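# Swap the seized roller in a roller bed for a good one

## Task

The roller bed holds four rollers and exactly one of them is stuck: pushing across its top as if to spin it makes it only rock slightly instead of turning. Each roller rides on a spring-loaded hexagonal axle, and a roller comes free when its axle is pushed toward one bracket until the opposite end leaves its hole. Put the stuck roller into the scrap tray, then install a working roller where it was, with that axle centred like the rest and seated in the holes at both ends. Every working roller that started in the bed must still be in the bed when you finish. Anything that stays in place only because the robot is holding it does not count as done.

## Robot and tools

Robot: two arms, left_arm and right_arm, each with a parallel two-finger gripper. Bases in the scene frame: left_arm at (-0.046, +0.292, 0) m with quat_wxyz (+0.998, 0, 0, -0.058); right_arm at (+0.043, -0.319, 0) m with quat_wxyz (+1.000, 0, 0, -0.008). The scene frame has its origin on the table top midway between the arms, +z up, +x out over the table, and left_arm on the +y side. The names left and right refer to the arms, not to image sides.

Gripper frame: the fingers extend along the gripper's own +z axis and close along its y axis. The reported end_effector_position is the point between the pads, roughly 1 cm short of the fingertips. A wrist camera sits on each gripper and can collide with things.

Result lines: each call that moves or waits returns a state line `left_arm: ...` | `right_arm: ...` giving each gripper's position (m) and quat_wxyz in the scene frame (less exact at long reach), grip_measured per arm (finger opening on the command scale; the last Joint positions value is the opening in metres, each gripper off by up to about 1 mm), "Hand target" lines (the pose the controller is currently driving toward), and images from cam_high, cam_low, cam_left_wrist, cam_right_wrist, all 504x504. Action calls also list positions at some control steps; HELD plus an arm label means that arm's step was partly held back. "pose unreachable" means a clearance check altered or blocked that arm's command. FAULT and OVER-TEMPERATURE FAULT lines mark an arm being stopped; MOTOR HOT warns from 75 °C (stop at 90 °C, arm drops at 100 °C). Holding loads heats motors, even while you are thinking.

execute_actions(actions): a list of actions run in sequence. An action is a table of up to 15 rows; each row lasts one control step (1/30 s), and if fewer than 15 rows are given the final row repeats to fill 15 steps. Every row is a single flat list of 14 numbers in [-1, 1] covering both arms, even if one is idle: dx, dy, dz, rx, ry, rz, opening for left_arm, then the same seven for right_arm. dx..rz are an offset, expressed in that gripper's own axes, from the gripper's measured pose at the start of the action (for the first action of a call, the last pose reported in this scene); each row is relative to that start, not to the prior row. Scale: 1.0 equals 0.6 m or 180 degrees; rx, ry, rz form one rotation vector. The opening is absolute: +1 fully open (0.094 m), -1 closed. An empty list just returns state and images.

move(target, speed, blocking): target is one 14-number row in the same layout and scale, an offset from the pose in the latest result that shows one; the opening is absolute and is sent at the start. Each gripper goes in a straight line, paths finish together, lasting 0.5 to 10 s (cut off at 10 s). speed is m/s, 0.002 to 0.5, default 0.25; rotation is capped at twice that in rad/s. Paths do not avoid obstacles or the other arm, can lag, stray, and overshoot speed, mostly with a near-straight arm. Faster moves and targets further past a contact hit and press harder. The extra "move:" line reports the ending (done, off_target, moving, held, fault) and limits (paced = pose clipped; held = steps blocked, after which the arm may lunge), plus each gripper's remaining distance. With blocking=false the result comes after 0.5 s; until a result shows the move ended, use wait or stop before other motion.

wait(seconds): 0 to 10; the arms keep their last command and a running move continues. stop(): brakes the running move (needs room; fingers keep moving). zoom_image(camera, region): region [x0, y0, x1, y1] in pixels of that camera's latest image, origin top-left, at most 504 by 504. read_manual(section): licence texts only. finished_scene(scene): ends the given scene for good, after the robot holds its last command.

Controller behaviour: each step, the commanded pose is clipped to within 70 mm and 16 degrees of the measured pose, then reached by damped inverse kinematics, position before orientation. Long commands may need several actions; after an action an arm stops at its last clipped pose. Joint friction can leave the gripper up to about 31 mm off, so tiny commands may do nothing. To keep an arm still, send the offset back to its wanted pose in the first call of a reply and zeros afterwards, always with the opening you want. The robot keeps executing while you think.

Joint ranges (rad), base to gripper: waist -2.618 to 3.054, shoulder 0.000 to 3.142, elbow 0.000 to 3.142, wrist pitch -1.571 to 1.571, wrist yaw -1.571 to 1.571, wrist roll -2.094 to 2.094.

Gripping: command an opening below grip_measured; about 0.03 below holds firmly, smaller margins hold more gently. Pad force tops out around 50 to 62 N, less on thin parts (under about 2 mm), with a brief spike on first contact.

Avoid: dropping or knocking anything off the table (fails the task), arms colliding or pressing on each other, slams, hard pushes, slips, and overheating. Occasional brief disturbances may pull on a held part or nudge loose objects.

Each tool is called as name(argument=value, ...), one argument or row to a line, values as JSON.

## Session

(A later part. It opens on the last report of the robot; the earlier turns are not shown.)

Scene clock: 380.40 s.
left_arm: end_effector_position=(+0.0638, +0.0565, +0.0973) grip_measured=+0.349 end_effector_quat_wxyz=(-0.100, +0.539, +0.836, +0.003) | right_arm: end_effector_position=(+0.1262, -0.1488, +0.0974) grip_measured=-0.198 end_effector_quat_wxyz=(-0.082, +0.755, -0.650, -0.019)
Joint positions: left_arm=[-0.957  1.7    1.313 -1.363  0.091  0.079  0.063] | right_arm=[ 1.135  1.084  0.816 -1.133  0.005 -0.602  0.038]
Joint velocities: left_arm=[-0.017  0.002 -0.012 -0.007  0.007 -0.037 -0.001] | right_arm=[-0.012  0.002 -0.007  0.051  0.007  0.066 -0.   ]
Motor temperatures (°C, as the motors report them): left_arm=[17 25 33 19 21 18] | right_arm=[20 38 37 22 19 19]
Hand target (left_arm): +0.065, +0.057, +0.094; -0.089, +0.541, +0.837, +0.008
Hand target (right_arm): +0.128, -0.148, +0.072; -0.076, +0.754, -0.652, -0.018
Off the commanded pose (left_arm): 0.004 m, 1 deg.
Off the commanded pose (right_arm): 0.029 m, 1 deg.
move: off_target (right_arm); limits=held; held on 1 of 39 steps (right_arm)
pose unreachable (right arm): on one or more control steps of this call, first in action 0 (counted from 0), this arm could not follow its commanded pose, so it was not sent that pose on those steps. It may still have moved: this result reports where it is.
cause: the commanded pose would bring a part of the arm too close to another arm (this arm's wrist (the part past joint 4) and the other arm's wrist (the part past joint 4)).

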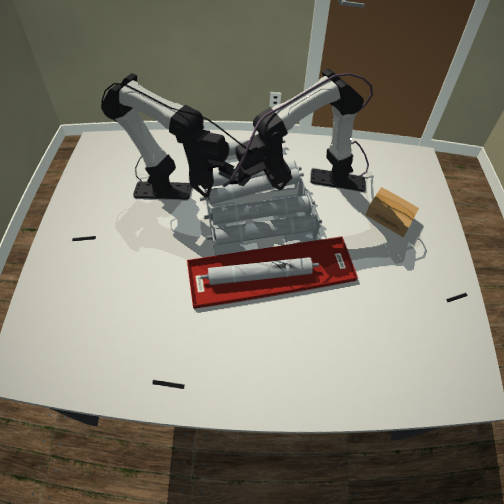

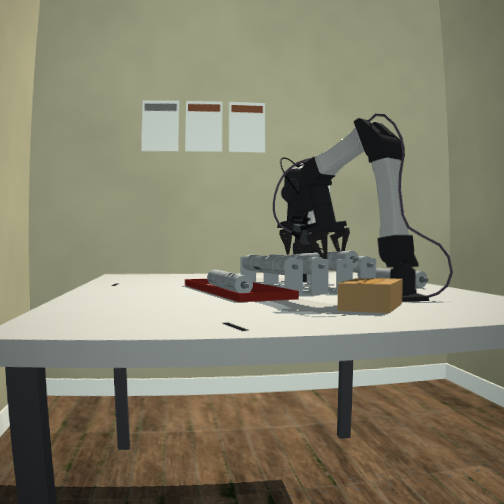

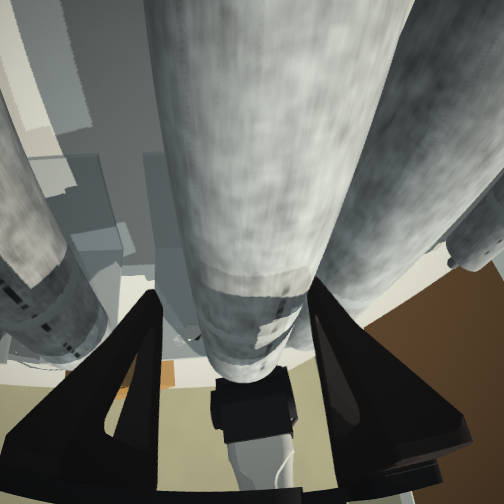

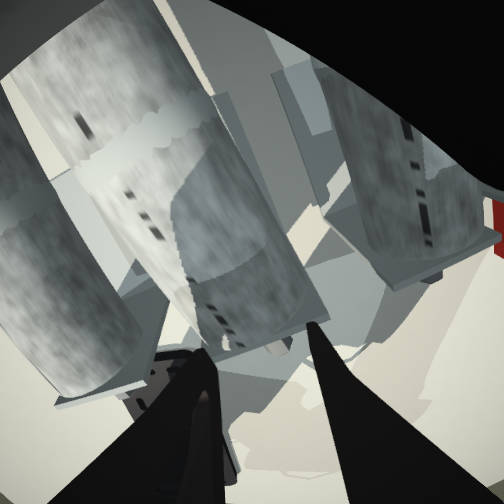

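move(
  target=[0.07,0.012,0,0,0,0,0.35,0.01,-0.008,0,0,-0.08,0,-0.2],
  speed=0.05,
)

move(
  target=[0,0,0.04,0,0,0,0.35,0.012,0,0.055,0,0,0,-0.2],
  speed=0.04,
)

Scene clock: 385.23 s.
left_arm: end_effector_position=(+0.0543, +0.0871, +0.1060) grip_measured=+0.349 end_effector_quat_wxyz=(-0.092, +0.540, +0.837, -0.005) | right_arm: end_effector_position=(+0.1333, -0.1517, +0.1028) grip_measured=-0.199 end_effector_quat_wxyz=(-0.161, +0.748, -0.634, -0.113)
Joint positions: left_arm=[-0.928  1.559  1.202 -1.374  0.093  0.108  0.063] | right_arm=[ 0.892  0.902  0.704 -1.042 -0.221 -0.821  0.038]
Joint velocities: left_arm=[-0.007  0.012 -0.002 -0.051  0.022  0.022  0.001] | right_arm=[ 0.007 -0.007 -0.002 -0.022  0.022 -0.066  0.   ]
Motor temperatures (°C, as the motors report them): left_arm=[17 26 32 19 21 18] | right_arm=[20 37 36 22 19 19]
Hand target (left_arm): +0.053, +0.097, +0.105; -0.100, +0.539, +0.836, +0.003
Hand target (right_arm): +0.132, -0.153, +0.098; -0.163, +0.748, -0.633, -0.116
Off the commanded pose (left_arm): 0.011 m, 1 deg.
Off the commanded pose (right_arm): 0.006 m, 0 deg.
move: off_target (left_arm)

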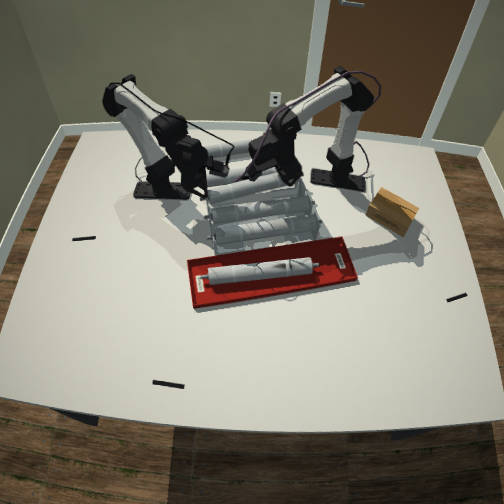

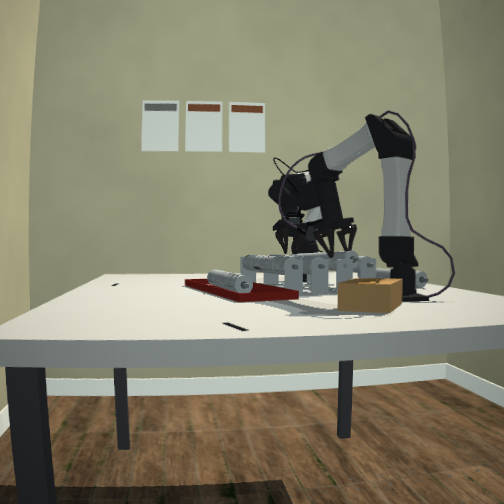

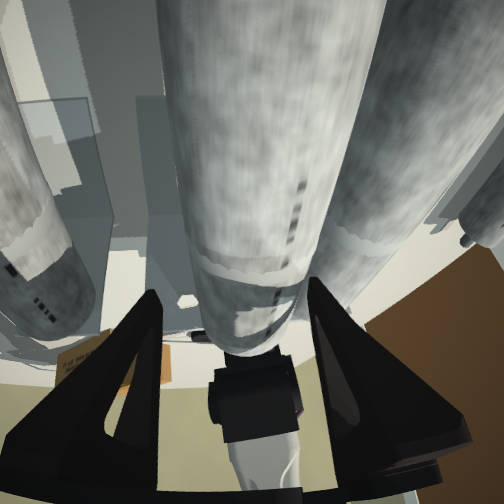

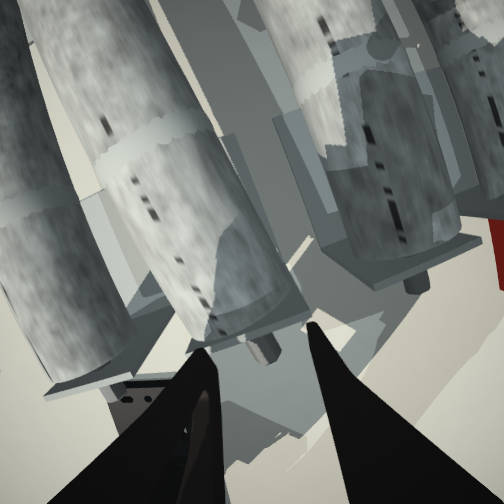

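Scene clock: 386.30 s.
left_arm: end_effector_position=(+0.0513, +0.0889, +0.0902) grip_measured=+0.349 end_effector_quat_wxyz=(-0.096, +0.539, +0.837, -0.009) | right_arm: end_effector_position=(+0.1347, -0.1492, +0.0984) grip_measured=-0.199 end_effector_quat_wxyz=(-0.170, +0.747, -0.632, -0.115)
Joint positions: left_arm=[-0.928  1.559  1.137 -1.312  0.103  0.108  0.063] | right_arm=[ 0.892  0.894  0.678 -1.004 -0.224 -0.821  0.038]
Joint velocities: left_arm=[-0.012  0.002 -0.002  0.037 -0.081 -0.022 -0.   ] | right_arm=[-0.007  0.012 -0.002 -0.022 -0.11  -0.066 -0.   ]
Motor temperatures (°C, as the motors report them): left_arm=[17 26 32 19 21 18] | right_arm=[20 37 36 23 19 19]
Hand target (left_arm): +0.050, +0.090, +0.083; -0.093, +0.540, +0.837, -0.005
Hand target (right_arm): +0.134, -0.150, +0.072; -0.159, +0.748, -0.634, -0.113
Off the commanded pose (left_arm): 0.008 m, 1 deg.
Off the commanded pose (right_arm): 0.029 m, 1 deg.
move: off_target (right_arm)

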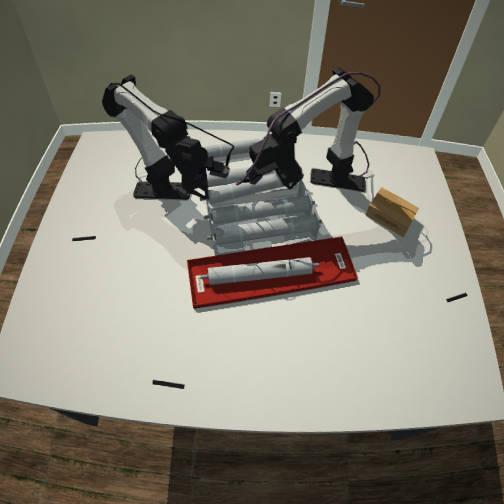

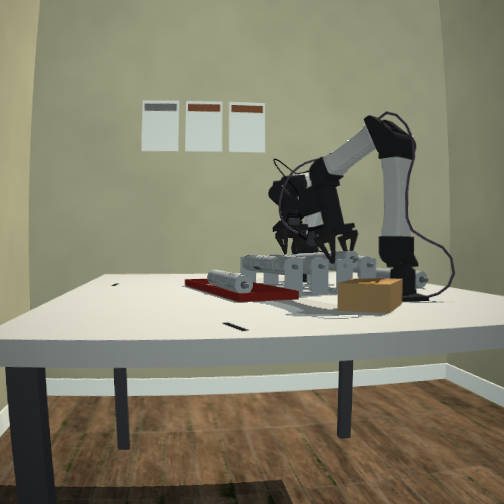

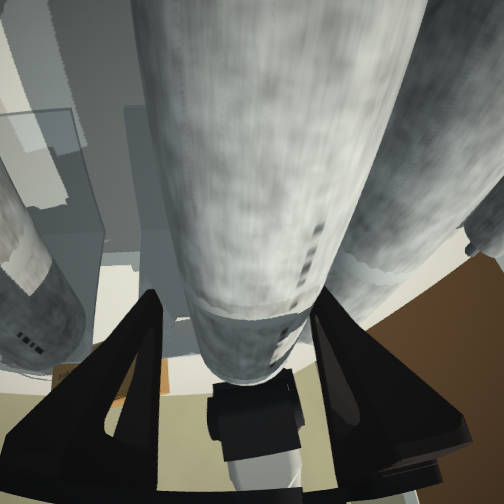

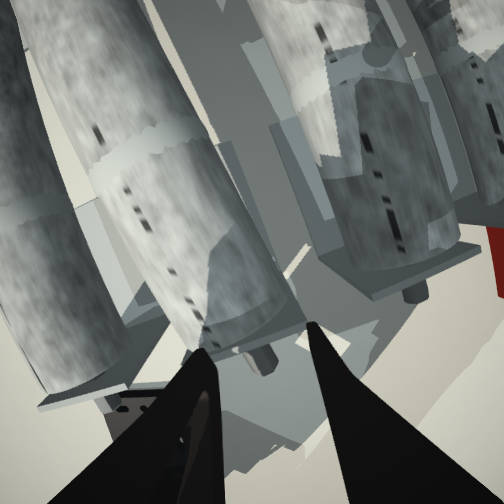

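execute_actions(
  actions=[
    [[0,0,0.01,0,0,0,-0.1,0.03,0,-0.012,0,0,0,-0.2]],
    [[0,0,0,0,0,0,-0.1,0.022,0,0.05,0,0,0,-0.2]],
    [[0,0,0,0,0,0,-0.1,0.004,0,0.01,0,0,0,-0.2]],
    [[0,0,0,0,0,0,-0.1,-0.02,0,0.008,0,0,0,-0.3]],
    [[0,0,0,0,0,0,-0.1,0,0,0,0,0,0,-0.95]],
    [[0,0,0,0,0,0,-0.1,0,0,0,0,0,0,-0.95]],
  ],
)

Scene clock: 393.20 s.
left_arm: end_effector_position=(+0.0452, +0.0861, +0.0906) grip_measured=+0.014 end_effector_quat_wxyz=(-0.104, +0.541, +0.834, -0.022) | right_arm: end_effector_position=(+0.1335, -0.1594, +0.0731) grip_measured=-0.747 end_effector_quat_wxyz=(-0.167, +0.768, -0.607, -0.113)
Joint positions: left_arm=[-0.934  1.559  1.136 -1.313  0.134  0.111  0.048] | right_arm=[ 0.837  0.874  0.575 -0.947 -0.249 -0.942  0.012]
Joint velocities: left_arm=[ 0.007 -0.002  0.002  0.022  0.007  0.022 -0.   ] | right_arm=[-0.012  0.007 -0.007  0.022 -0.037 -0.051 -0.001]
Motor temperatures (°C, as the motors report them): left_arm=[17 26 32 19 21 18] | right_arm=[20 36 35 24 19 19]
Hand target (left_arm): +0.045, +0.086, +0.091; -0.104, +0.541, +0.834, -0.022
Hand target (right_arm): +0.134, -0.159, +0.073; -0.166, +0.760, -0.618, -0.115
Off the commanded pose (left_arm): 0.000 m, 0 deg.
Off the commanded pose (right_arm): 0.000 m, 2 deg.
Step readings (end_effector_position; steps 1 to 15: 1st action; 16 to 30: 2nd action; 31 to 45: 3rd action; 46 to 60: 4th action; 61 to 75: 5th action; 76 to 90: 6th action):
0: left_arm (+0.0513, +0.0889, +0.0902) | right_arm (+0.1347, -0.1492, +0.0984)
1: left_arm (+0.0489, +0.0874, +0.0905) | right_arm (+0.1361, -0.1503, +0.1002)
2: left_arm (+0.0453, +0.0860, +0.0906) | right_arm (+0.1397, -0.1543, +0.1012)
4: left_arm (+0.0454, +0.0860, +0.0905) | right_arm (+0.1449, -0.1590, +0.1032)
8: left_arm (+0.0454, +0.0860, +0.0905) | right_arm (+0.1454, -0.1618, +0.1031)
15: left_arm (+0.0454, +0.0860, +0.0905) | right_arm (+0.1437, -0.1623, +0.1028)
16: left_arm (+0.0452, +0.0860, +0.0906) | right_arm (+0.1448, -0.1615, +0.1002)
17: left_arm (+0.0452, +0.0860, +0.0906) | right_arm (+0.1461, -0.1617, +0.0949)
19: left_arm (+0.0452, +0.0860, +0.0906) | right_arm (+0.1435, -0.1658, +0.0820)
23: left_arm (+0.0452, +0.0860, +0.0906) | right_arm (+0.1431, -0.1666, +0.0758)
30: left_arm (+0.0452, +0.0860, +0.0906) | right_arm (+0.1460, -0.1637, +0.0773)
31: left_arm (+0.0452, +0.0860, +0.0906) | right_arm (+0.1460, -0.1637, +0.0773)
32: left_arm (+0.0452, +0.0860, +0.0906) | right_arm (+0.1460, -0.1637, +0.0773)
34: left_arm (+0.0452, +0.0860, +0.0906) | right_arm (+0.1460, -0.1637, +0.0773)
38: left_arm (+0.0452, +0.0860, +0.0906) | right_arm (+0.1460, -0.1637, +0.0773)
45: left_arm (+0.0452, +0.0860, +0.0906) | right_arm (+0.1460, -0.1637, +0.0773)
46: left_arm (+0.0452, +0.0860, +0.0906) | right_arm (+0.1441, -0.1628, +0.0767)
47: left_arm (+0.0452, +0.0860, +0.0906) | right_arm (+0.1408, -0.1604, +0.0761)
49: left_arm (+0.0452, +0.0860, +0.0906) | right_arm (+0.1384, -0.1578, +0.0752)
53: left_arm (+0.0452, +0.0860, +0.0906) | right_arm (+0.1386, -0.1582, +0.0744)
60: left_arm (+0.0452, +0.0860, +0.0906) | right_arm (+0.1391, -0.1583, +0.0743)
61: left_arm (+0.0452, +0.0860, +0.0906) | right_arm (+0.1390, -0.1583, +0.0743)
62: left_arm (+0.0452, +0.0860, +0.0906) | right_arm (+0.1341, -0.1593, +0.0735)
64: left_arm (+0.0452, +0.0861, +0.0906) | right_arm (+0.1336, -0.1594, +0.0732)
68: left_arm (+0.0452, +0.0861, +0.0906) | right_arm (+0.1336, -0.1594, +0.0732)
75: left_arm (+0.0452, +0.0861, +0.0906) | right_arm (+0.1336, -0.1594, +0.0732)
76: left_arm (+0.0452, +0.0861, +0.0906) | right_arm (+0.1336, -0.1593, +0.0732)
77: left_arm (+0.0452, +0.0861, +0.0906) | right_arm (+0.1336, -0.1593, +0.0732)
79: left_arm (+0.0452, +0.0861, +0.0906) | right_arm (+0.1336, -0.1594, +0.0732)
83: left_arm (+0.0452, +0.0861, +0.0906) | right_arm (+0.1335, -0.1594, +0.0731)
90: end_effector_position above

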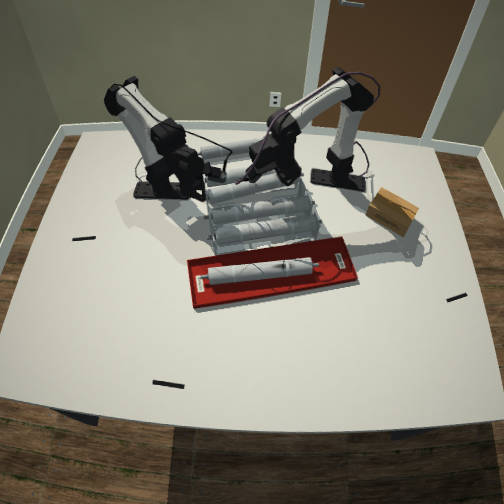

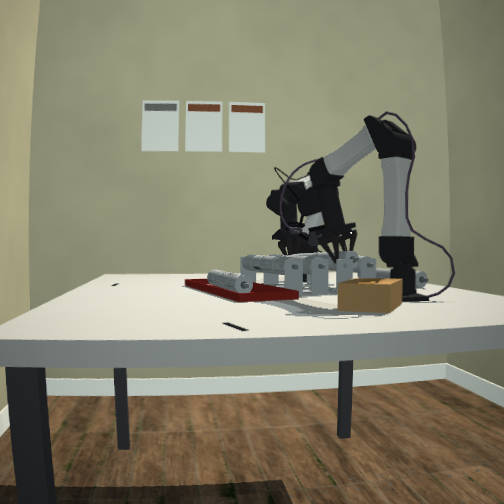

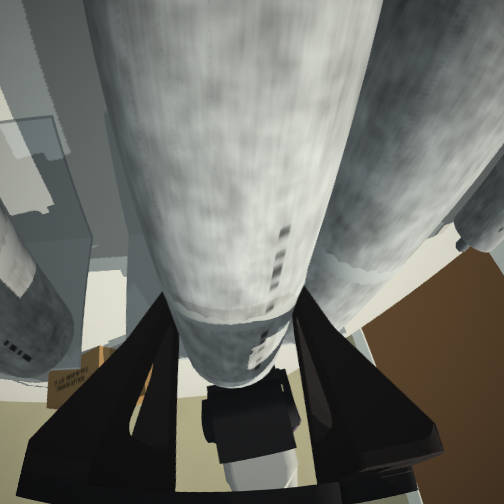

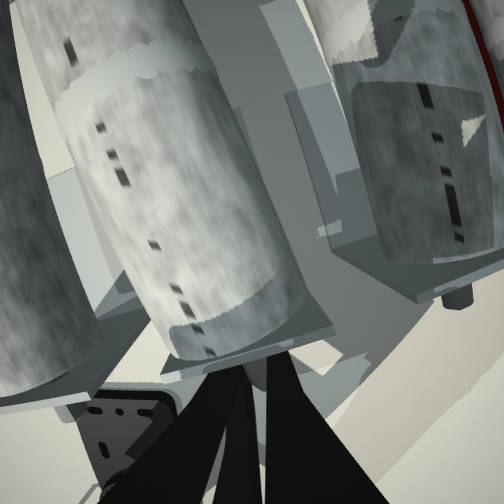

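execute_actions(
  actions=[
    [[0,0,0,0,0,0,-0.1,0.04,0,-0.017,0,0,0,-0.95]],
    [[0,0,0,0,0,0,-0.1,0.05,0,-0.021,0,0,0,-0.95]],
    [[0,0.035,0.005,0,0,0.02,-0.1,0.03,0,-0.013,0,0,0,-0.95]],
    [[0,0.02,0.01,0,0,0.015,-0.1,0.03,0,-0.013,0,0,0,-0.95]],
  ],
)

zoom_image(
  camera="cam_low",
  region=[220,210,400,320],
)

Scene clock: 399.80 s.
left_arm: end_effector_position=(+0.0463, +0.0864, +0.0908) grip_measured=+0.014 end_effector_quat_wxyz=(-0.124, +0.545, +0.826, -0.075) | right_arm: end_effector_position=(+0.1538, -0.1998, +0.0730) grip_measured=-0.948 end_effector_quat_wxyz=(-0.246, +0.776, -0.550, -0.187)
Joint positions: left_arm=[-0.855  1.562  1.126 -1.312  0.232  0.216  0.048] | right_arm=[ 0.176  0.919  0.529 -1.089 -0.623 -1.717  0.002]
Joint velocities: left_arm=[ 0.017 -0.017 -0.007  0.007 -0.095 -0.007 -0.   ] | right_arm=[-0.022 -0.007 -0.007 -0.066  0.022  0.007 -0.001]
Motor temperatures (°C, as the motors report them): left_arm=[17 26 32 19 21 18] | right_arm=[20 35 36 23 20 19]
Hand target (left_arm): +0.055, +0.091, +0.083; -0.117, +0.564, +0.815, -0.060
Hand target (right_arm): +0.151, -0.200, +0.074; -0.241, +0.775, -0.550, -0.196
Off the commanded pose (left_arm): 0.013 m, 3 deg.
Off the commanded pose (right_arm): 0.003 m, 1 deg.
Step readings (end_effector_position; steps 1 to 15: 1st action; 16 to 30: 2nd action; 31 to 45: 3rd action; 46 to 60: 4th action):
0: left_arm (+0.0452, +0.0861, +0.0906) | right_arm (+0.1335, -0.1594, +0.0731)
1: left_arm (+0.0452, +0.0861, +0.0906) | right_arm (+0.1346, -0.1606, +0.0738)
2: left_arm (+0.0452, +0.0861, +0.0906) | right_arm (+0.1347, -0.1612, +0.0740)
4: left_arm (+0.0452, +0.0861, +0.0906) | right_arm (+0.1349, -0.1616, +0.0744)
8: left_arm (+0.0452, +0.0861, +0.0906) | right_arm (+0.1350, -0.1616, +0.0747)
15: left_arm (+0.0452, +0.0861, +0.0906) | right_arm (+0.1350, -0.1617, +0.0747)
16: left_arm (+0.0452, +0.0861, +0.0906) | right_arm (+0.1357, -0.1627, +0.0745)
17: left_arm (+0.0452, +0.0861, +0.0906) | right_arm (+0.1362, -0.1639, +0.0748)
19: left_arm (+0.0452, +0.0861, +0.0906) | right_arm (+0.1365, -0.1651, +0.0757)
23: left_arm (+0.0452, +0.0861, +0.0906) | right_arm (+0.1368, -0.1673, +0.0771)
30: left_arm (+0.0452, +0.0861, +0.0906) | right_arm (+0.1370, -0.1682, +0.0779)
31: left_arm (+0.0460, +0.0863, +0.0907) | right_arm (+0.1373, -0.1686, +0.0779)
32: left_arm (+0.0462, +0.0862, +0.0910) | right_arm (+0.1377, -0.1693, +0.0783)
34: left_arm (+0.0463, +0.0863, +0.0910) | right_arm (+0.1373, -0.1710, +0.0787)
38: left_arm (+0.0465, +0.0861, +0.0909) | right_arm (+0.1411, -0.1770, +0.0807)
45: left_arm (+0.0465, +0.0860, +0.0910) | right_arm (+0.1448, -0.1825, +0.0775)
46: left_arm (+0.0462, +0.0863, +0.0907) | right_arm (+0.1465, -0.1847, +0.0776)
47: left_arm (+0.0463, +0.0863, +0.0908) | right_arm (+0.1511, -0.1897, +0.0768)
49: left_arm (+0.0463, +0.0864, +0.0908) | right_arm (+0.1561, -0.1964, +0.0749)
53: left_arm (+0.0463, +0.0864, +0.0908) | right_arm (+0.1558, -0.1996, +0.0731)
60: end_effector_position above

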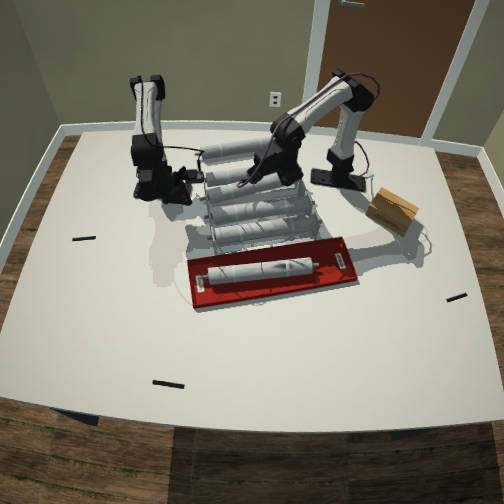

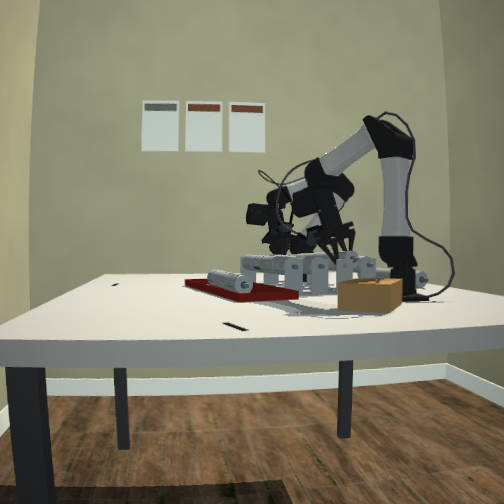

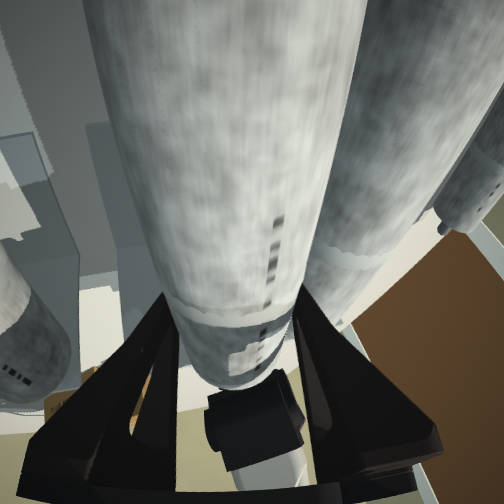

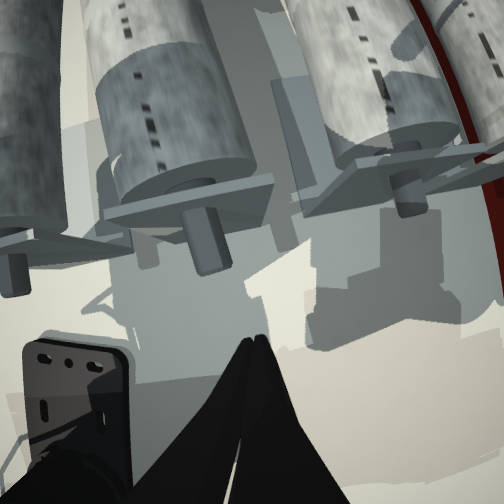

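Region (220, 210, 400, 320) of cam_low's 504x504 image, scaled by 2.800, with more detail than that image has.

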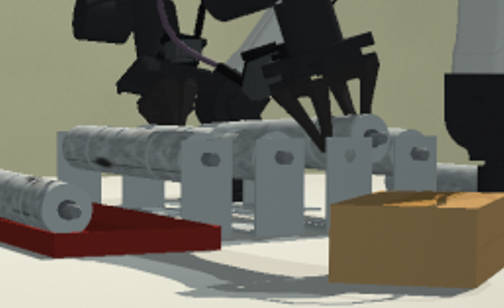

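execute_actions(
  actions=[
    [[0,0.02,0,0,0,0,-0.1,0,0.016,0,-0.08,0,0,-0.2]],
    [[0,0.02,0,0,0,0,-0.1,0,0,0,-0.08,0,0,-0.2]],
    [[0,0.02,0,0,0,0,-0.1,-0.053,-0.02,0.04,0,0,0,-0.2]],
    [[0,0.02,0,0,0,0,-0.1,-0.008,0,0.006,0,0,0,-0.2]],
  ],
)

Scene clock: 405.93 s.
left_arm: end_effector_position=(+0.0473, +0.0867, +0.0909) grip_measured=+0.014 end_effector_quat_wxyz=(-0.151, +0.538, +0.820, -0.125) | right_arm: end_effector_position=(+0.1326, -0.1650, +0.0625) grip_measured=-0.202 end_effector_quat_wxyz=(-0.038, +0.804, -0.505, -0.311)
Joint positions: left_arm=[-0.778  1.589  1.126 -1.328  0.33   0.304  0.048] | right_arm=[ 0.503  1.427  0.766 -1.191 -0.581 -1.617  0.038]
Joint velocities: left_arm=[ 0.007  0.007 -0.017 -0.022 -0.051  0.051 -0.001] | right_arm=[ 0.002  0.007 -0.012 -0.022 -0.037  0.037 -0.001]
Motor temperatures (°C, as the motors report them): left_arm=[17 26 32 19 21 18] | right_arm=[20 35 36 22 20 19]
Hand target (left_arm): +0.057, +0.092, +0.087; -0.145, +0.539, +0.822, -0.113
Hand target (right_arm): +0.132, -0.160, +0.064; -0.049, +0.805, -0.500, -0.316
Off the commanded pose (left_arm): 0.012 m, 2 deg.
Off the commanded pose (right_arm): 0.005 m, 1 deg.
Step readings (end_effector_position; steps 1 to 15: 1st action; 16 to 30: 2nd action; 31 to 45: 3rd action; 46 to 60: 4th action):
0: left_arm (+0.0463, +0.0864, +0.0908) | right_arm (+0.1532, -0.1998, +0.0731)
1: left_arm (+0.0466, +0.0864, +0.0909) | right_arm (+0.1506, -0.2005, +0.0730)
2: left_arm (+0.0468, +0.0862, +0.0911) | right_arm (+0.1494, -0.1995, +0.0731)
4: left_arm (+0.0467, +0.0863, +0.0910) | right_arm (+0.1533, -0.1981, +0.0709)
8: left_arm (+0.0467, +0.0863, +0.0911) | right_arm (+0.1504, -0.2001, +0.0683)
15: left_arm (+0.0467, +0.0863, +0.0910) | right_arm (+0.1454, -0.2021, +0.0684)
16: left_arm (+0.0468, +0.0864, +0.0911) | right_arm (+0.1432, -0.2029, +0.0691)
17: left_arm (+0.0469, +0.0864, +0.0911) | right_arm (+0.1439, -0.2010, +0.0698)
19: left_arm (+0.0469, +0.0864, +0.0911) | right_arm (+0.1518, -0.1976, +0.0661)
23: left_arm (+0.0469, +0.0864, +0.0910) | right_arm (+0.1504, -0.1994, +0.0636)
30: left_arm (+0.0470, +0.0864, +0.0910) | right_arm (+0.1451, -0.2019, +0.0651)
31: left_arm (+0.0471, +0.0865, +0.0910) | right_arm (+0.1434, -0.1983, +0.0649)
32: left_arm (+0.0471, +0.0865, +0.0910) | right_arm (+0.1391, -0.1898, +0.0650)
34: left_arm (+0.0471, +0.0865, +0.0910) | right_arm (+0.1315, -0.1769, +0.0654)
38: left_arm (+0.0471, +0.0865, +0.0909) | right_arm (+0.1314, -0.1678, +0.0647)
45: left_arm (+0.0471, +0.0866, +0.0910) | right_arm (+0.1347, -0.1649, +0.0637)
46: left_arm (+0.0473, +0.0866, +0.0909) | right_arm (+0.1343, -0.1647, +0.0635)
47: left_arm (+0.0473, +0.0866, +0.0909) | right_arm (+0.1337, -0.1648, +0.0632)
49: left_arm (+0.0473, +0.0867, +0.0909) | right_arm (+0.1329, -0.1650, +0.0627)
53: left_arm (+0.0473, +0.0867, +0.0908) | right_arm (+0.1326, -0.1651, +0.0625)
60: end_effector_position above

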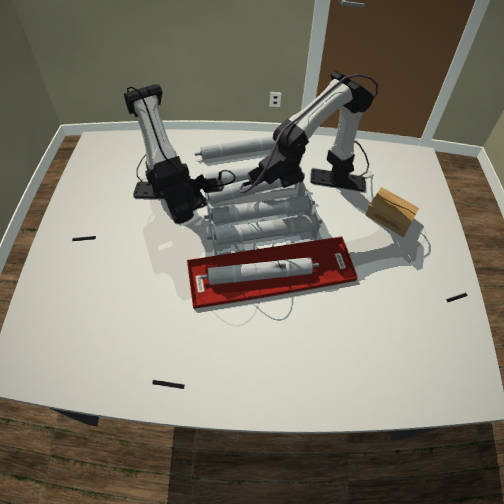

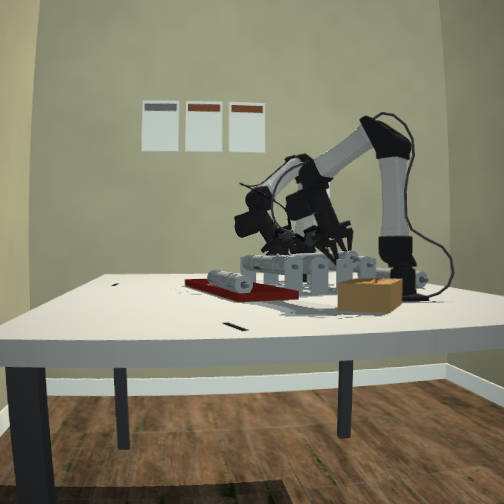

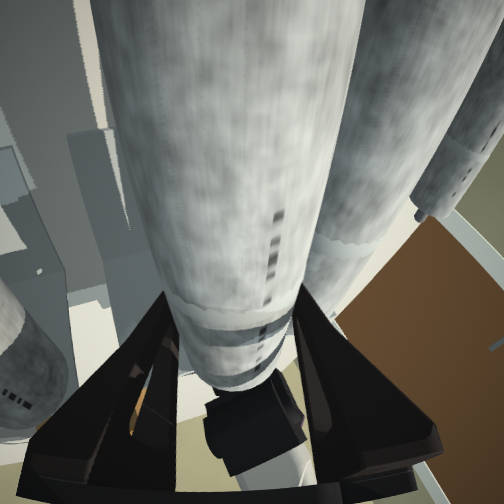

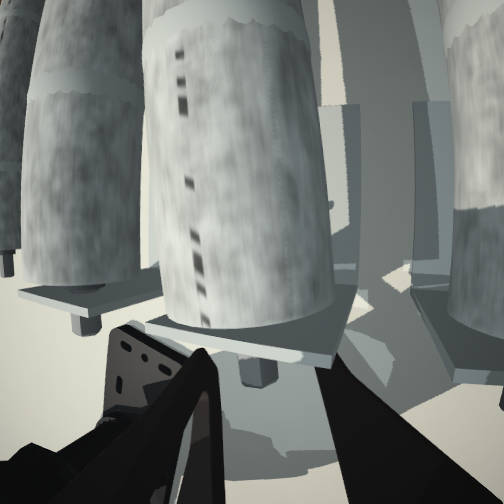

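execute_actions(
  actions=[
    [[0,0,0,0,0,0,-0.1,-0.01,0,0.006,0,0,0.077,-0.3]],
    [[0,0,0,0,0,0,-0.1,-0.01,0,0.006,0,0,0,-0.95]],
    [[0,0,0,0,0,0,-0.1,0,0,0,0,0,0,-0.95]],
    [[0,0,0,0,0,0,-0.1,0.04,0,-0.023,0,0,0,-0.95]],
    [[0,0,0,0,0,0,-0.1,0.04,0,-0.023,0,0,0,-0.95]],
    [[0,0,0,0,0,0,-0.1,0.04,0,-0.023,0,0,0,-0.95]],
    [[0,0.035,0.0,0,0,0.02,-0.1,0.03,0,-0.017,0,0,0,-0.95]],
  ],
)

zoom_image(
  camera="cam_low",
  region=[220,210,400,320],
)

Scene clock: 415.87 s.
left_arm: end_effector_position=(+0.0648, +0.0918, +0.0826) grip_measured=+0.014 end_effector_quat_wxyz=(-0.138, +0.571, +0.799, -0.126) | right_arm: end_effector_position=(+0.1356, -0.1797, +0.0626) grip_measured=-0.779 end_effector_quat_wxyz=(-0.063, +0.694, -0.577, -0.425)
Joint positions: left_arm=[-0.721  1.617  1.126 -1.304  0.305  0.437  0.048] | right_arm=[ 0.234  1.558  0.716 -1.27  -0.743 -1.751  0.01 ]
Joint velocities: left_arm=[ 0.007 -0.002  0.012  0.037 -0.022  0.022 -0.001] | right_arm=[ 0.002 -0.007  0.002 -0.007 -0.022  0.022  0.   ]
Motor temperatures (°C, as the motors report them): left_arm=[17 26 32 19 21 18] | right_arm=[20 35 36 22 20 19]
Hand target (left_arm): +0.069, +0.096, +0.082; -0.141, +0.570, +0.800, -0.122
Hand target (right_arm): +0.143, -0.196, +0.058; -0.051, +0.713, -0.577, -0.394
Off the commanded pose (left_arm): 0.005 m, 1 deg.
Off the commanded pose (right_arm): 0.021 m, 4 deg.
Step readings (end_effector_position; steps 1 to 15: 1st action; 16 to 30: 2nd action; 31 to 45: 3rd action; 46 to 60: 4th action; 61 to 75: 5th action; 76 to 90: 6th action; 91 to 105: 7th action):
0: left_arm (+0.0473, +0.0867, +0.0909) | right_arm (+0.1326, -0.1650, +0.0625)
1: left_arm (+0.0471, +0.0866, +0.0909) | right_arm (+0.1322, -0.1646, +0.0627)
2: left_arm (+0.0471, +0.0866, +0.0909) | right_arm (+0.1313, -0.1638, +0.0629)
4: left_arm (+0.0471, +0.0866, +0.0909) | right_arm (+0.1301, -0.1631, +0.0629)
8: left_arm (+0.0471, +0.0866, +0.0909) | right_arm (+0.1288, -0.1624, +0.0629)
15: left_arm (+0.0471, +0.0866, +0.0909) | right_arm (+0.1281, -0.1620, +0.0629)
16: left_arm (+0.0471, +0.0866, +0.0909) | right_arm (+0.1274, -0.1616, +0.0629)
17: left_arm (+0.0470, +0.0866, +0.0910) | right_arm (+0.1289, -0.1604, +0.0616)
19: left_arm (+0.0470, +0.0866, +0.0910) | right_arm (+0.1293, -0.1602, +0.0611)
23: left_arm (+0.0470, +0.0866, +0.0910) | right_arm (+0.1293, -0.1602, +0.0611)
30: left_arm (+0.0470, +0.0866, +0.0910) | right_arm (+0.1293, -0.1602, +0.0611)
31: left_arm (+0.0470, +0.0866, +0.0910) | right_arm (+0.1293, -0.1603, +0.0610)
32: left_arm (+0.0470, +0.0866, +0.0910) | right_arm (+0.1293, -0.1603, +0.0610)
34: left_arm (+0.0470, +0.0866, +0.0910) | right_arm (+0.1293, -0.1603, +0.0610)
38: left_arm (+0.0470, +0.0866, +0.0910) | right_arm (+0.1293, -0.1603, +0.0610)
45: left_arm (+0.0470, +0.0866, +0.0910) | right_arm (+0.1293, -0.1603, +0.0610)
46: left_arm (+0.0470, +0.0866, +0.0910) | right_arm (+0.1312, -0.1614, +0.0617)
47: left_arm (+0.0470, +0.0866, +0.0910) | right_arm (+0.1320, -0.1638, +0.0619)
49: left_arm (+0.0470, +0.0866, +0.0910) | right_arm (+0.1337, -0.1685, +0.0617)
53: left_arm (+0.0470, +0.0866, +0.0910) | right_arm (+0.1344, -0.1705, +0.0616)
60: left_arm (+0.0470, +0.0866, +0.0910) | right_arm (+0.1345, -0.1705, +0.0616)
61: left_arm (+0.0470, +0.0866, +0.0910) | right_arm (+0.1351, -0.1713, +0.0615)
62: left_arm (+0.0470, +0.0866, +0.0910) | right_arm (+0.1358, -0.1737, +0.0613)
64: left_arm (+0.0481, +0.0869, +0.0905) | right_arm (+0.1374, -0.1792, +0.0613)
68: left_arm (+0.0488, +0.0872, +0.0902) | right_arm (+0.1373, -0.1791, +0.0613)
75: left_arm (+0.0488, +0.0872, +0.0902) | right_arm (+0.1374, -0.1790, +0.0613)
76: left_arm (+0.0489, +0.0872, +0.0902) | right_arm (+0.1378, -0.1795, +0.0612)
77: left_arm (+0.0494, +0.0874, +0.0900) | right_arm (+0.1376, -0.1794, +0.0613)
79: left_arm (+0.0501, +0.0876, +0.0897) | right_arm (+0.1374, -0.1792, +0.0616)
83: left_arm (+0.0503, +0.0877, +0.0896) | right_arm (+0.1374, -0.1791, +0.0617)
90: left_arm (+0.0503, +0.0877, +0.0896) | right_arm (+0.1374, -0.1790, +0.0617)
91: left_arm (+0.0518, +0.0884, +0.0890) | right_arm (+0.1372, -0.1790, +0.0615)
92: left_arm (+0.0553, +0.0893, +0.0877) | right_arm (+0.1366, -0.1792, +0.0617)
94: left_arm (+0.0613, +0.0909, +0.0850) | right_arm (+0.1358, -0.1794, +0.0622)
98: left_arm (+0.0644, +0.0917, +0.0827) | right_arm (+0.1356, -0.1796, +0.0627)
105: end_effector_position above

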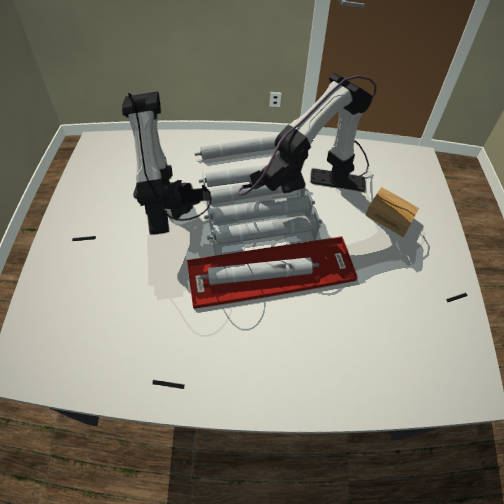

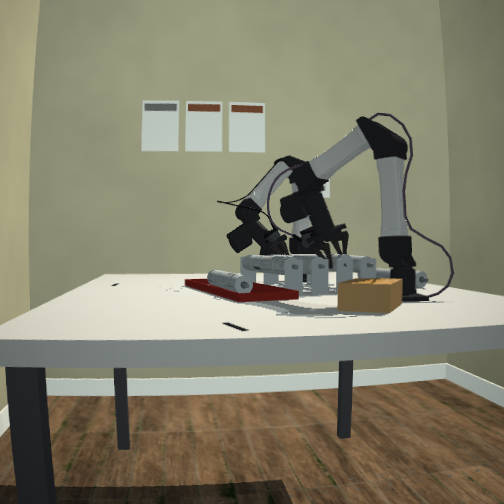

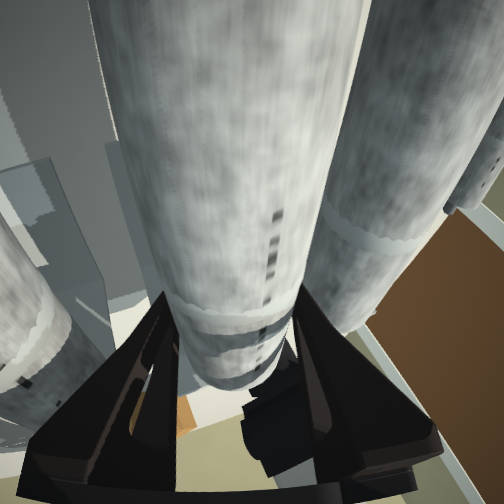

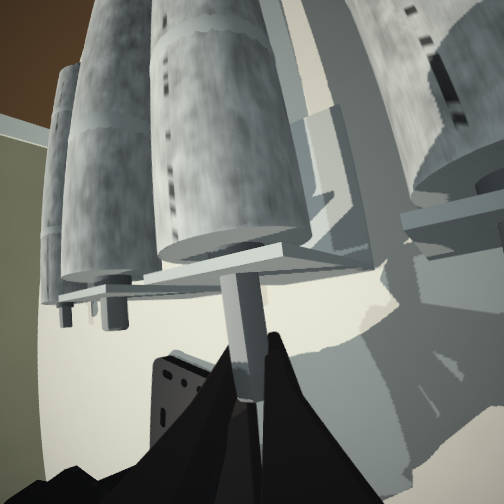

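Region (220, 210, 400, 320) of cam_low's 504x504 image, scaled by 2.800, with more detail than that image has.

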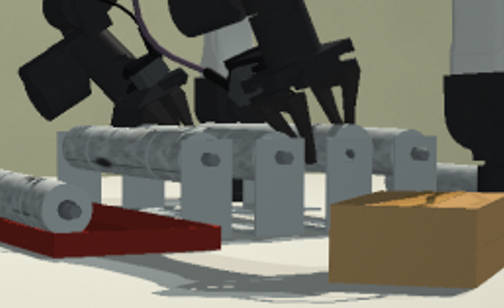

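Inside now; a bit more +x and down.

execute_actions(
  actions=[
    [[0,0.02,0.008,0,0,0.01,-0.1,0.03,0,-0.017,0,0,0,-0.95]],
    [[0,0,0,0,0,0,-0.1,0.03,0,-0.017,0,0,0,-0.95]],
  ],
)

zoom_image(
  camera="cam_low",
  region=[300,240,400,300],
)

zoom_image(
  camera="cam_high",
  region=[250,140,350,230],
)

Scene clock: 419.60 s.
left_arm: end_effector_position=(+0.0711, +0.0931, +0.0780) grip_measured=+0.014 end_effector_quat_wxyz=(-0.136, +0.583, +0.791, -0.126) | right_arm: end_effector_position=(+0.1343, -0.1796, +0.0637) grip_measured=-0.776 end_effector_quat_wxyz=(-0.091, +0.651, -0.580, -0.480)
Joint positions: left_arm=[-0.702  1.634  1.126 -1.291  0.298  0.485  0.048] | right_arm=[ 0.146  1.647  0.687 -1.299 -0.829 -1.868  0.011]
Joint velocities: left_arm=[-0.007  0.002 -0.012 -0.037 -0.051  0.037 -0.   ] | right_arm=[-0.022  0.002 -0.012  0.007 -0.037 -0.007  0.   ]
Motor temperatures (°C, as the motors report them): left_arm=[17 27 32 19 21 18] | right_arm=[20 35 35 22 20 19]
Hand target (left_arm): +0.071, +0.093, +0.078; -0.136, +0.583, +0.791, -0.127
Hand target (right_arm): +0.138, -0.196, +0.057; -0.076, +0.672, -0.580, -0.454
Off the commanded pose (left_arm): 0.000 m, 0 deg.
Off the commanded pose (right_arm): 0.021 m, 4 deg.
Step readings (end_effector_position; steps 1 to 15: 1st action; 16 to 30: 2nd action):
0: left_arm (+0.0648, +0.0918, +0.0826) | right_arm (+0.1356, -0.1797, +0.0626)
1: left_arm (+0.0654, +0.0918, +0.0821) | right_arm (+0.1354, -0.1798, +0.0626)
2: left_arm (+0.0669, +0.0921, +0.0811) | right_arm (+0.1352, -0.1799, +0.0627)
4: left_arm (+0.0695, +0.0927, +0.0791) | right_arm (+0.1347, -0.1798, +0.0632)
8: left_arm (+0.0709, +0.0929, +0.0780) | right_arm (+0.1346, -0.1799, +0.0635)
15: left_arm (+0.0709, +0.0930, +0.0780) | right_arm (+0.1346, -0.1799, +0.0635)
16: left_arm (+0.0709, +0.0930, +0.0780) | right_arm (+0.1345, -0.1800, +0.0633)
17: left_arm (+0.0709, +0.0930, +0.0780) | right_arm (+0.1344, -0.1798, +0.0634)
19: left_arm (+0.0711, +0.0931, +0.0780) | right_arm (+0.1342, -0.1797, +0.0636)
23: left_arm (+0.0711, +0.0931, +0.0780) | right_arm (+0.1343, -0.1796, +0.0637)
30: end_effector_position above

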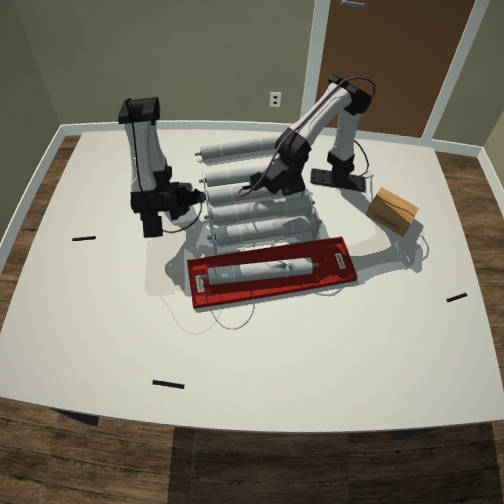

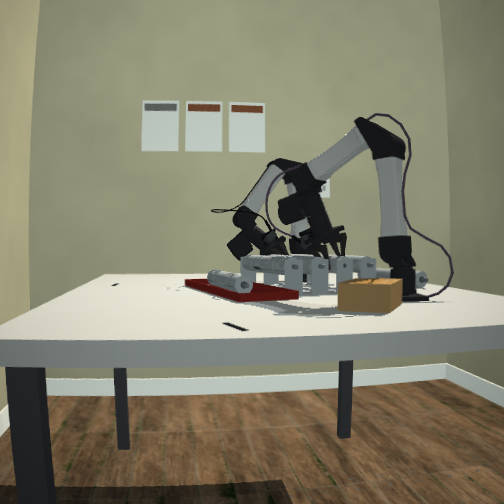

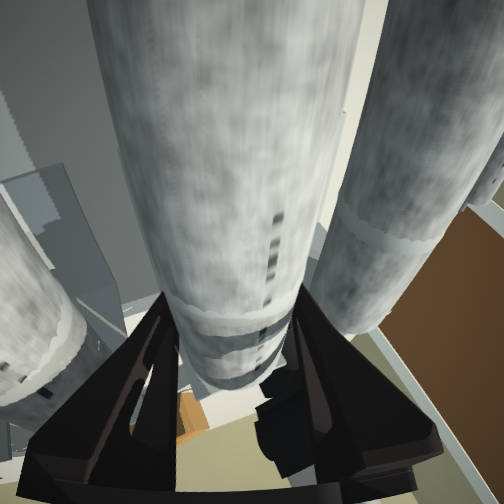

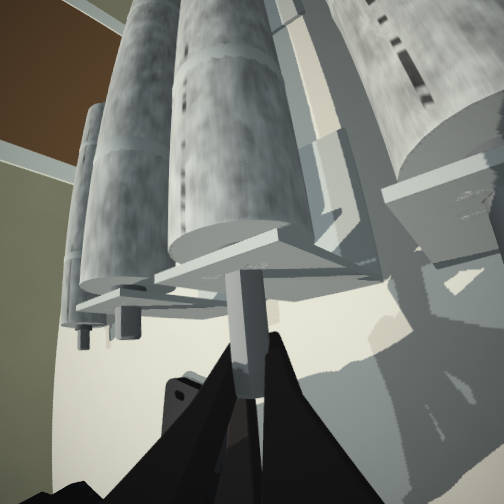

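Region (300, 240, 400, 300) of cam_low's 504x504 image, scaled by 5.040, with more detail than that image has; it fills the top 302 rows of this view, and the rest is white.

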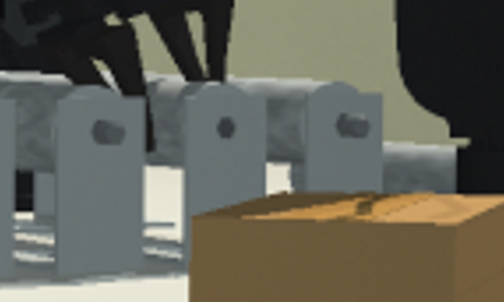

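Region (250, 140, 350, 230) of cam_high's 504x504 image, scaled by 5.040, with more detail than that image has; it fills the top 454 rows of this view, and the rest is white.

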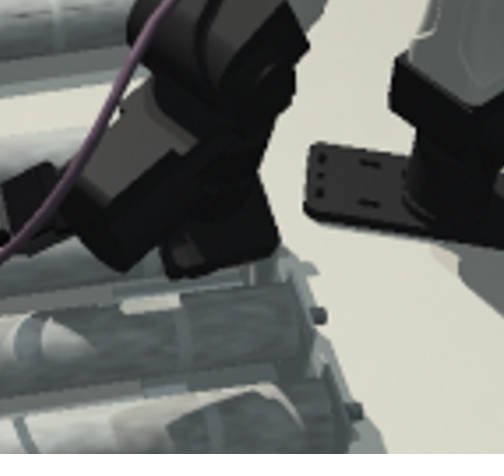

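Release right, then nudge +x.

execute_actions(
  actions=[
    [[0,0,0,0,0,0,-0.1,0,0,0,0,0,0,-0.3]],
    [[0,0.02,-0.008,0,0,0,-0.1,0.03,0,-0.04,0,0,0,-0.3]],
    [[0,0.02,-0.008,0,0,0,-0.1,0,0,0,0,0,0,-0.3]],
  ],
)

zoom_image(
  camera="cam_low",
  region=[300,240,400,300],
)

Scene clock: 423.93 s.
left_arm: end_effector_position=(+0.0737, +0.0953, +0.0771) grip_measured=+0.014 end_effector_quat_wxyz=(-0.145, +0.583, +0.786, -0.149) | right_arm: end_effector_position=(+0.1418, -0.2047, +0.0619) grip_measured=-0.302 end_effector_quat_wxyz=(-0.095, +0.651, -0.582, -0.478)
Joint positions: left_arm=[-0.66   1.653  1.128 -1.302  0.334  0.543  0.048] | right_arm=[ 0.005  1.698  0.715 -1.368 -0.739 -2.01   0.033]
Joint velocities: left_arm=[-0.007  0.027 -0.007  0.037 -0.051 -0.051 -0.001] | right_arm=[-0.002 -0.007 -0.002  0.007 -0.037 -0.051 -0.   ]
Motor temperatures (°C, as the motors report them): left_arm=[17 27 32 19 21 18] | right_arm=[20 35 35 22 20 19]
Hand target (left_arm): +0.086, +0.099, +0.077; -0.139, +0.584, +0.788, -0.134
Hand target (right_arm): +0.142, -0.205, +0.062; -0.095, +0.651, -0.582, -0.478
Off the commanded pose (left_arm): 0.013 m, 2 deg.
Off the commanded pose (right_arm): 0.000 m, 0 deg.
Step readings (end_effector_position; steps 1 to 15: 1st action; 16 to 30: 2nd action; 31 to 45: 3rd action):
0: left_arm (+0.0711, +0.0931, +0.0780) | right_arm (+0.1343, -0.1796, +0.0637)
1: left_arm (+0.0713, +0.0931, +0.0779) | right_arm (+0.1339, -0.1793, +0.0637)
2: left_arm (+0.0715, +0.0932, +0.0778) | right_arm (+0.1339, -0.1792, +0.0638)
4: left_arm (+0.0715, +0.0932, +0.0778) | right_arm (+0.1339, -0.1793, +0.0637)
8: left_arm (+0.0715, +0.0932, +0.0778) | right_arm (+0.1339, -0.1793, +0.0637)
15: left_arm (+0.0715, +0.0932, +0.0778) | right_arm (+0.1339, -0.1793, +0.0637)
16: left_arm (+0.0720, +0.0935, +0.0775) | right_arm (+0.1350, -0.1822, +0.0638)
17: left_arm (+0.0734, +0.0938, +0.0772) | right_arm (+0.1386, -0.1876, +0.0634)
19: left_arm (+0.0738, +0.0940, +0.0773) | right_arm (+0.1448, -0.1965, +0.0616)
23: left_arm (+0.0735, +0.0950, +0.0772) | right_arm (+0.1453, -0.2027, +0.0610)
30: left_arm (+0.0735, +0.0950, +0.0772) | right_arm (+0.1419, -0.2047, +0.0619)
31: left_arm (+0.0737, +0.0951, +0.0771) | right_arm (+0.1418, -0.2047, +0.0619)
32: left_arm (+0.0737, +0.0953, +0.0771) | right_arm (+0.1418, -0.2047, +0.0619)
34: left_arm (+0.0737, +0.0954, +0.0771) | right_arm (+0.1418, -0.2047, +0.0619)
38: left_arm (+0.0737, +0.0953, +0.0771) | right_arm (+0.1418, -0.2047, +0.0619)
45: end_effector_position above

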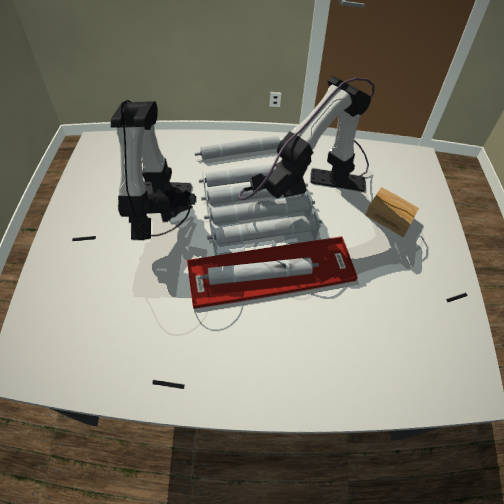

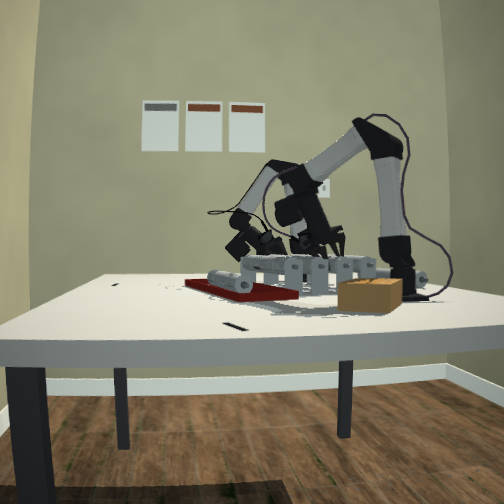

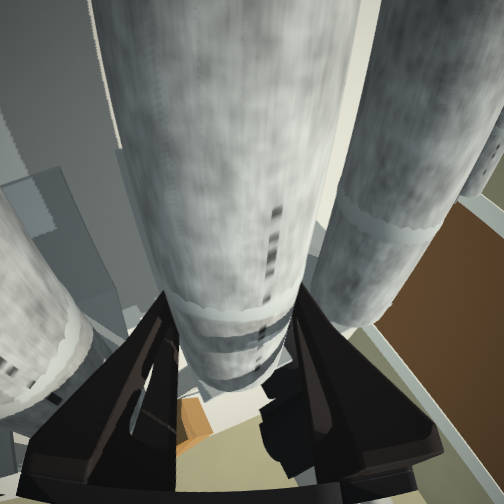

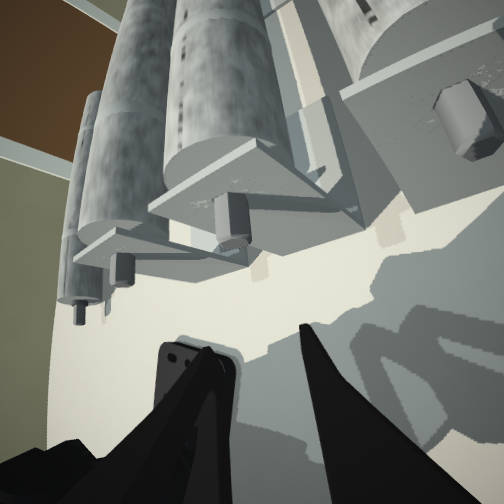

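Region (300, 240, 400, 300) of cam_low's 504x504 image, scaled by 5.040, with more detail than that image has; it fills the top 302 rows of this view, and the rest is white.

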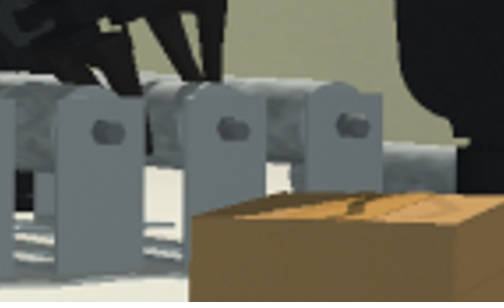

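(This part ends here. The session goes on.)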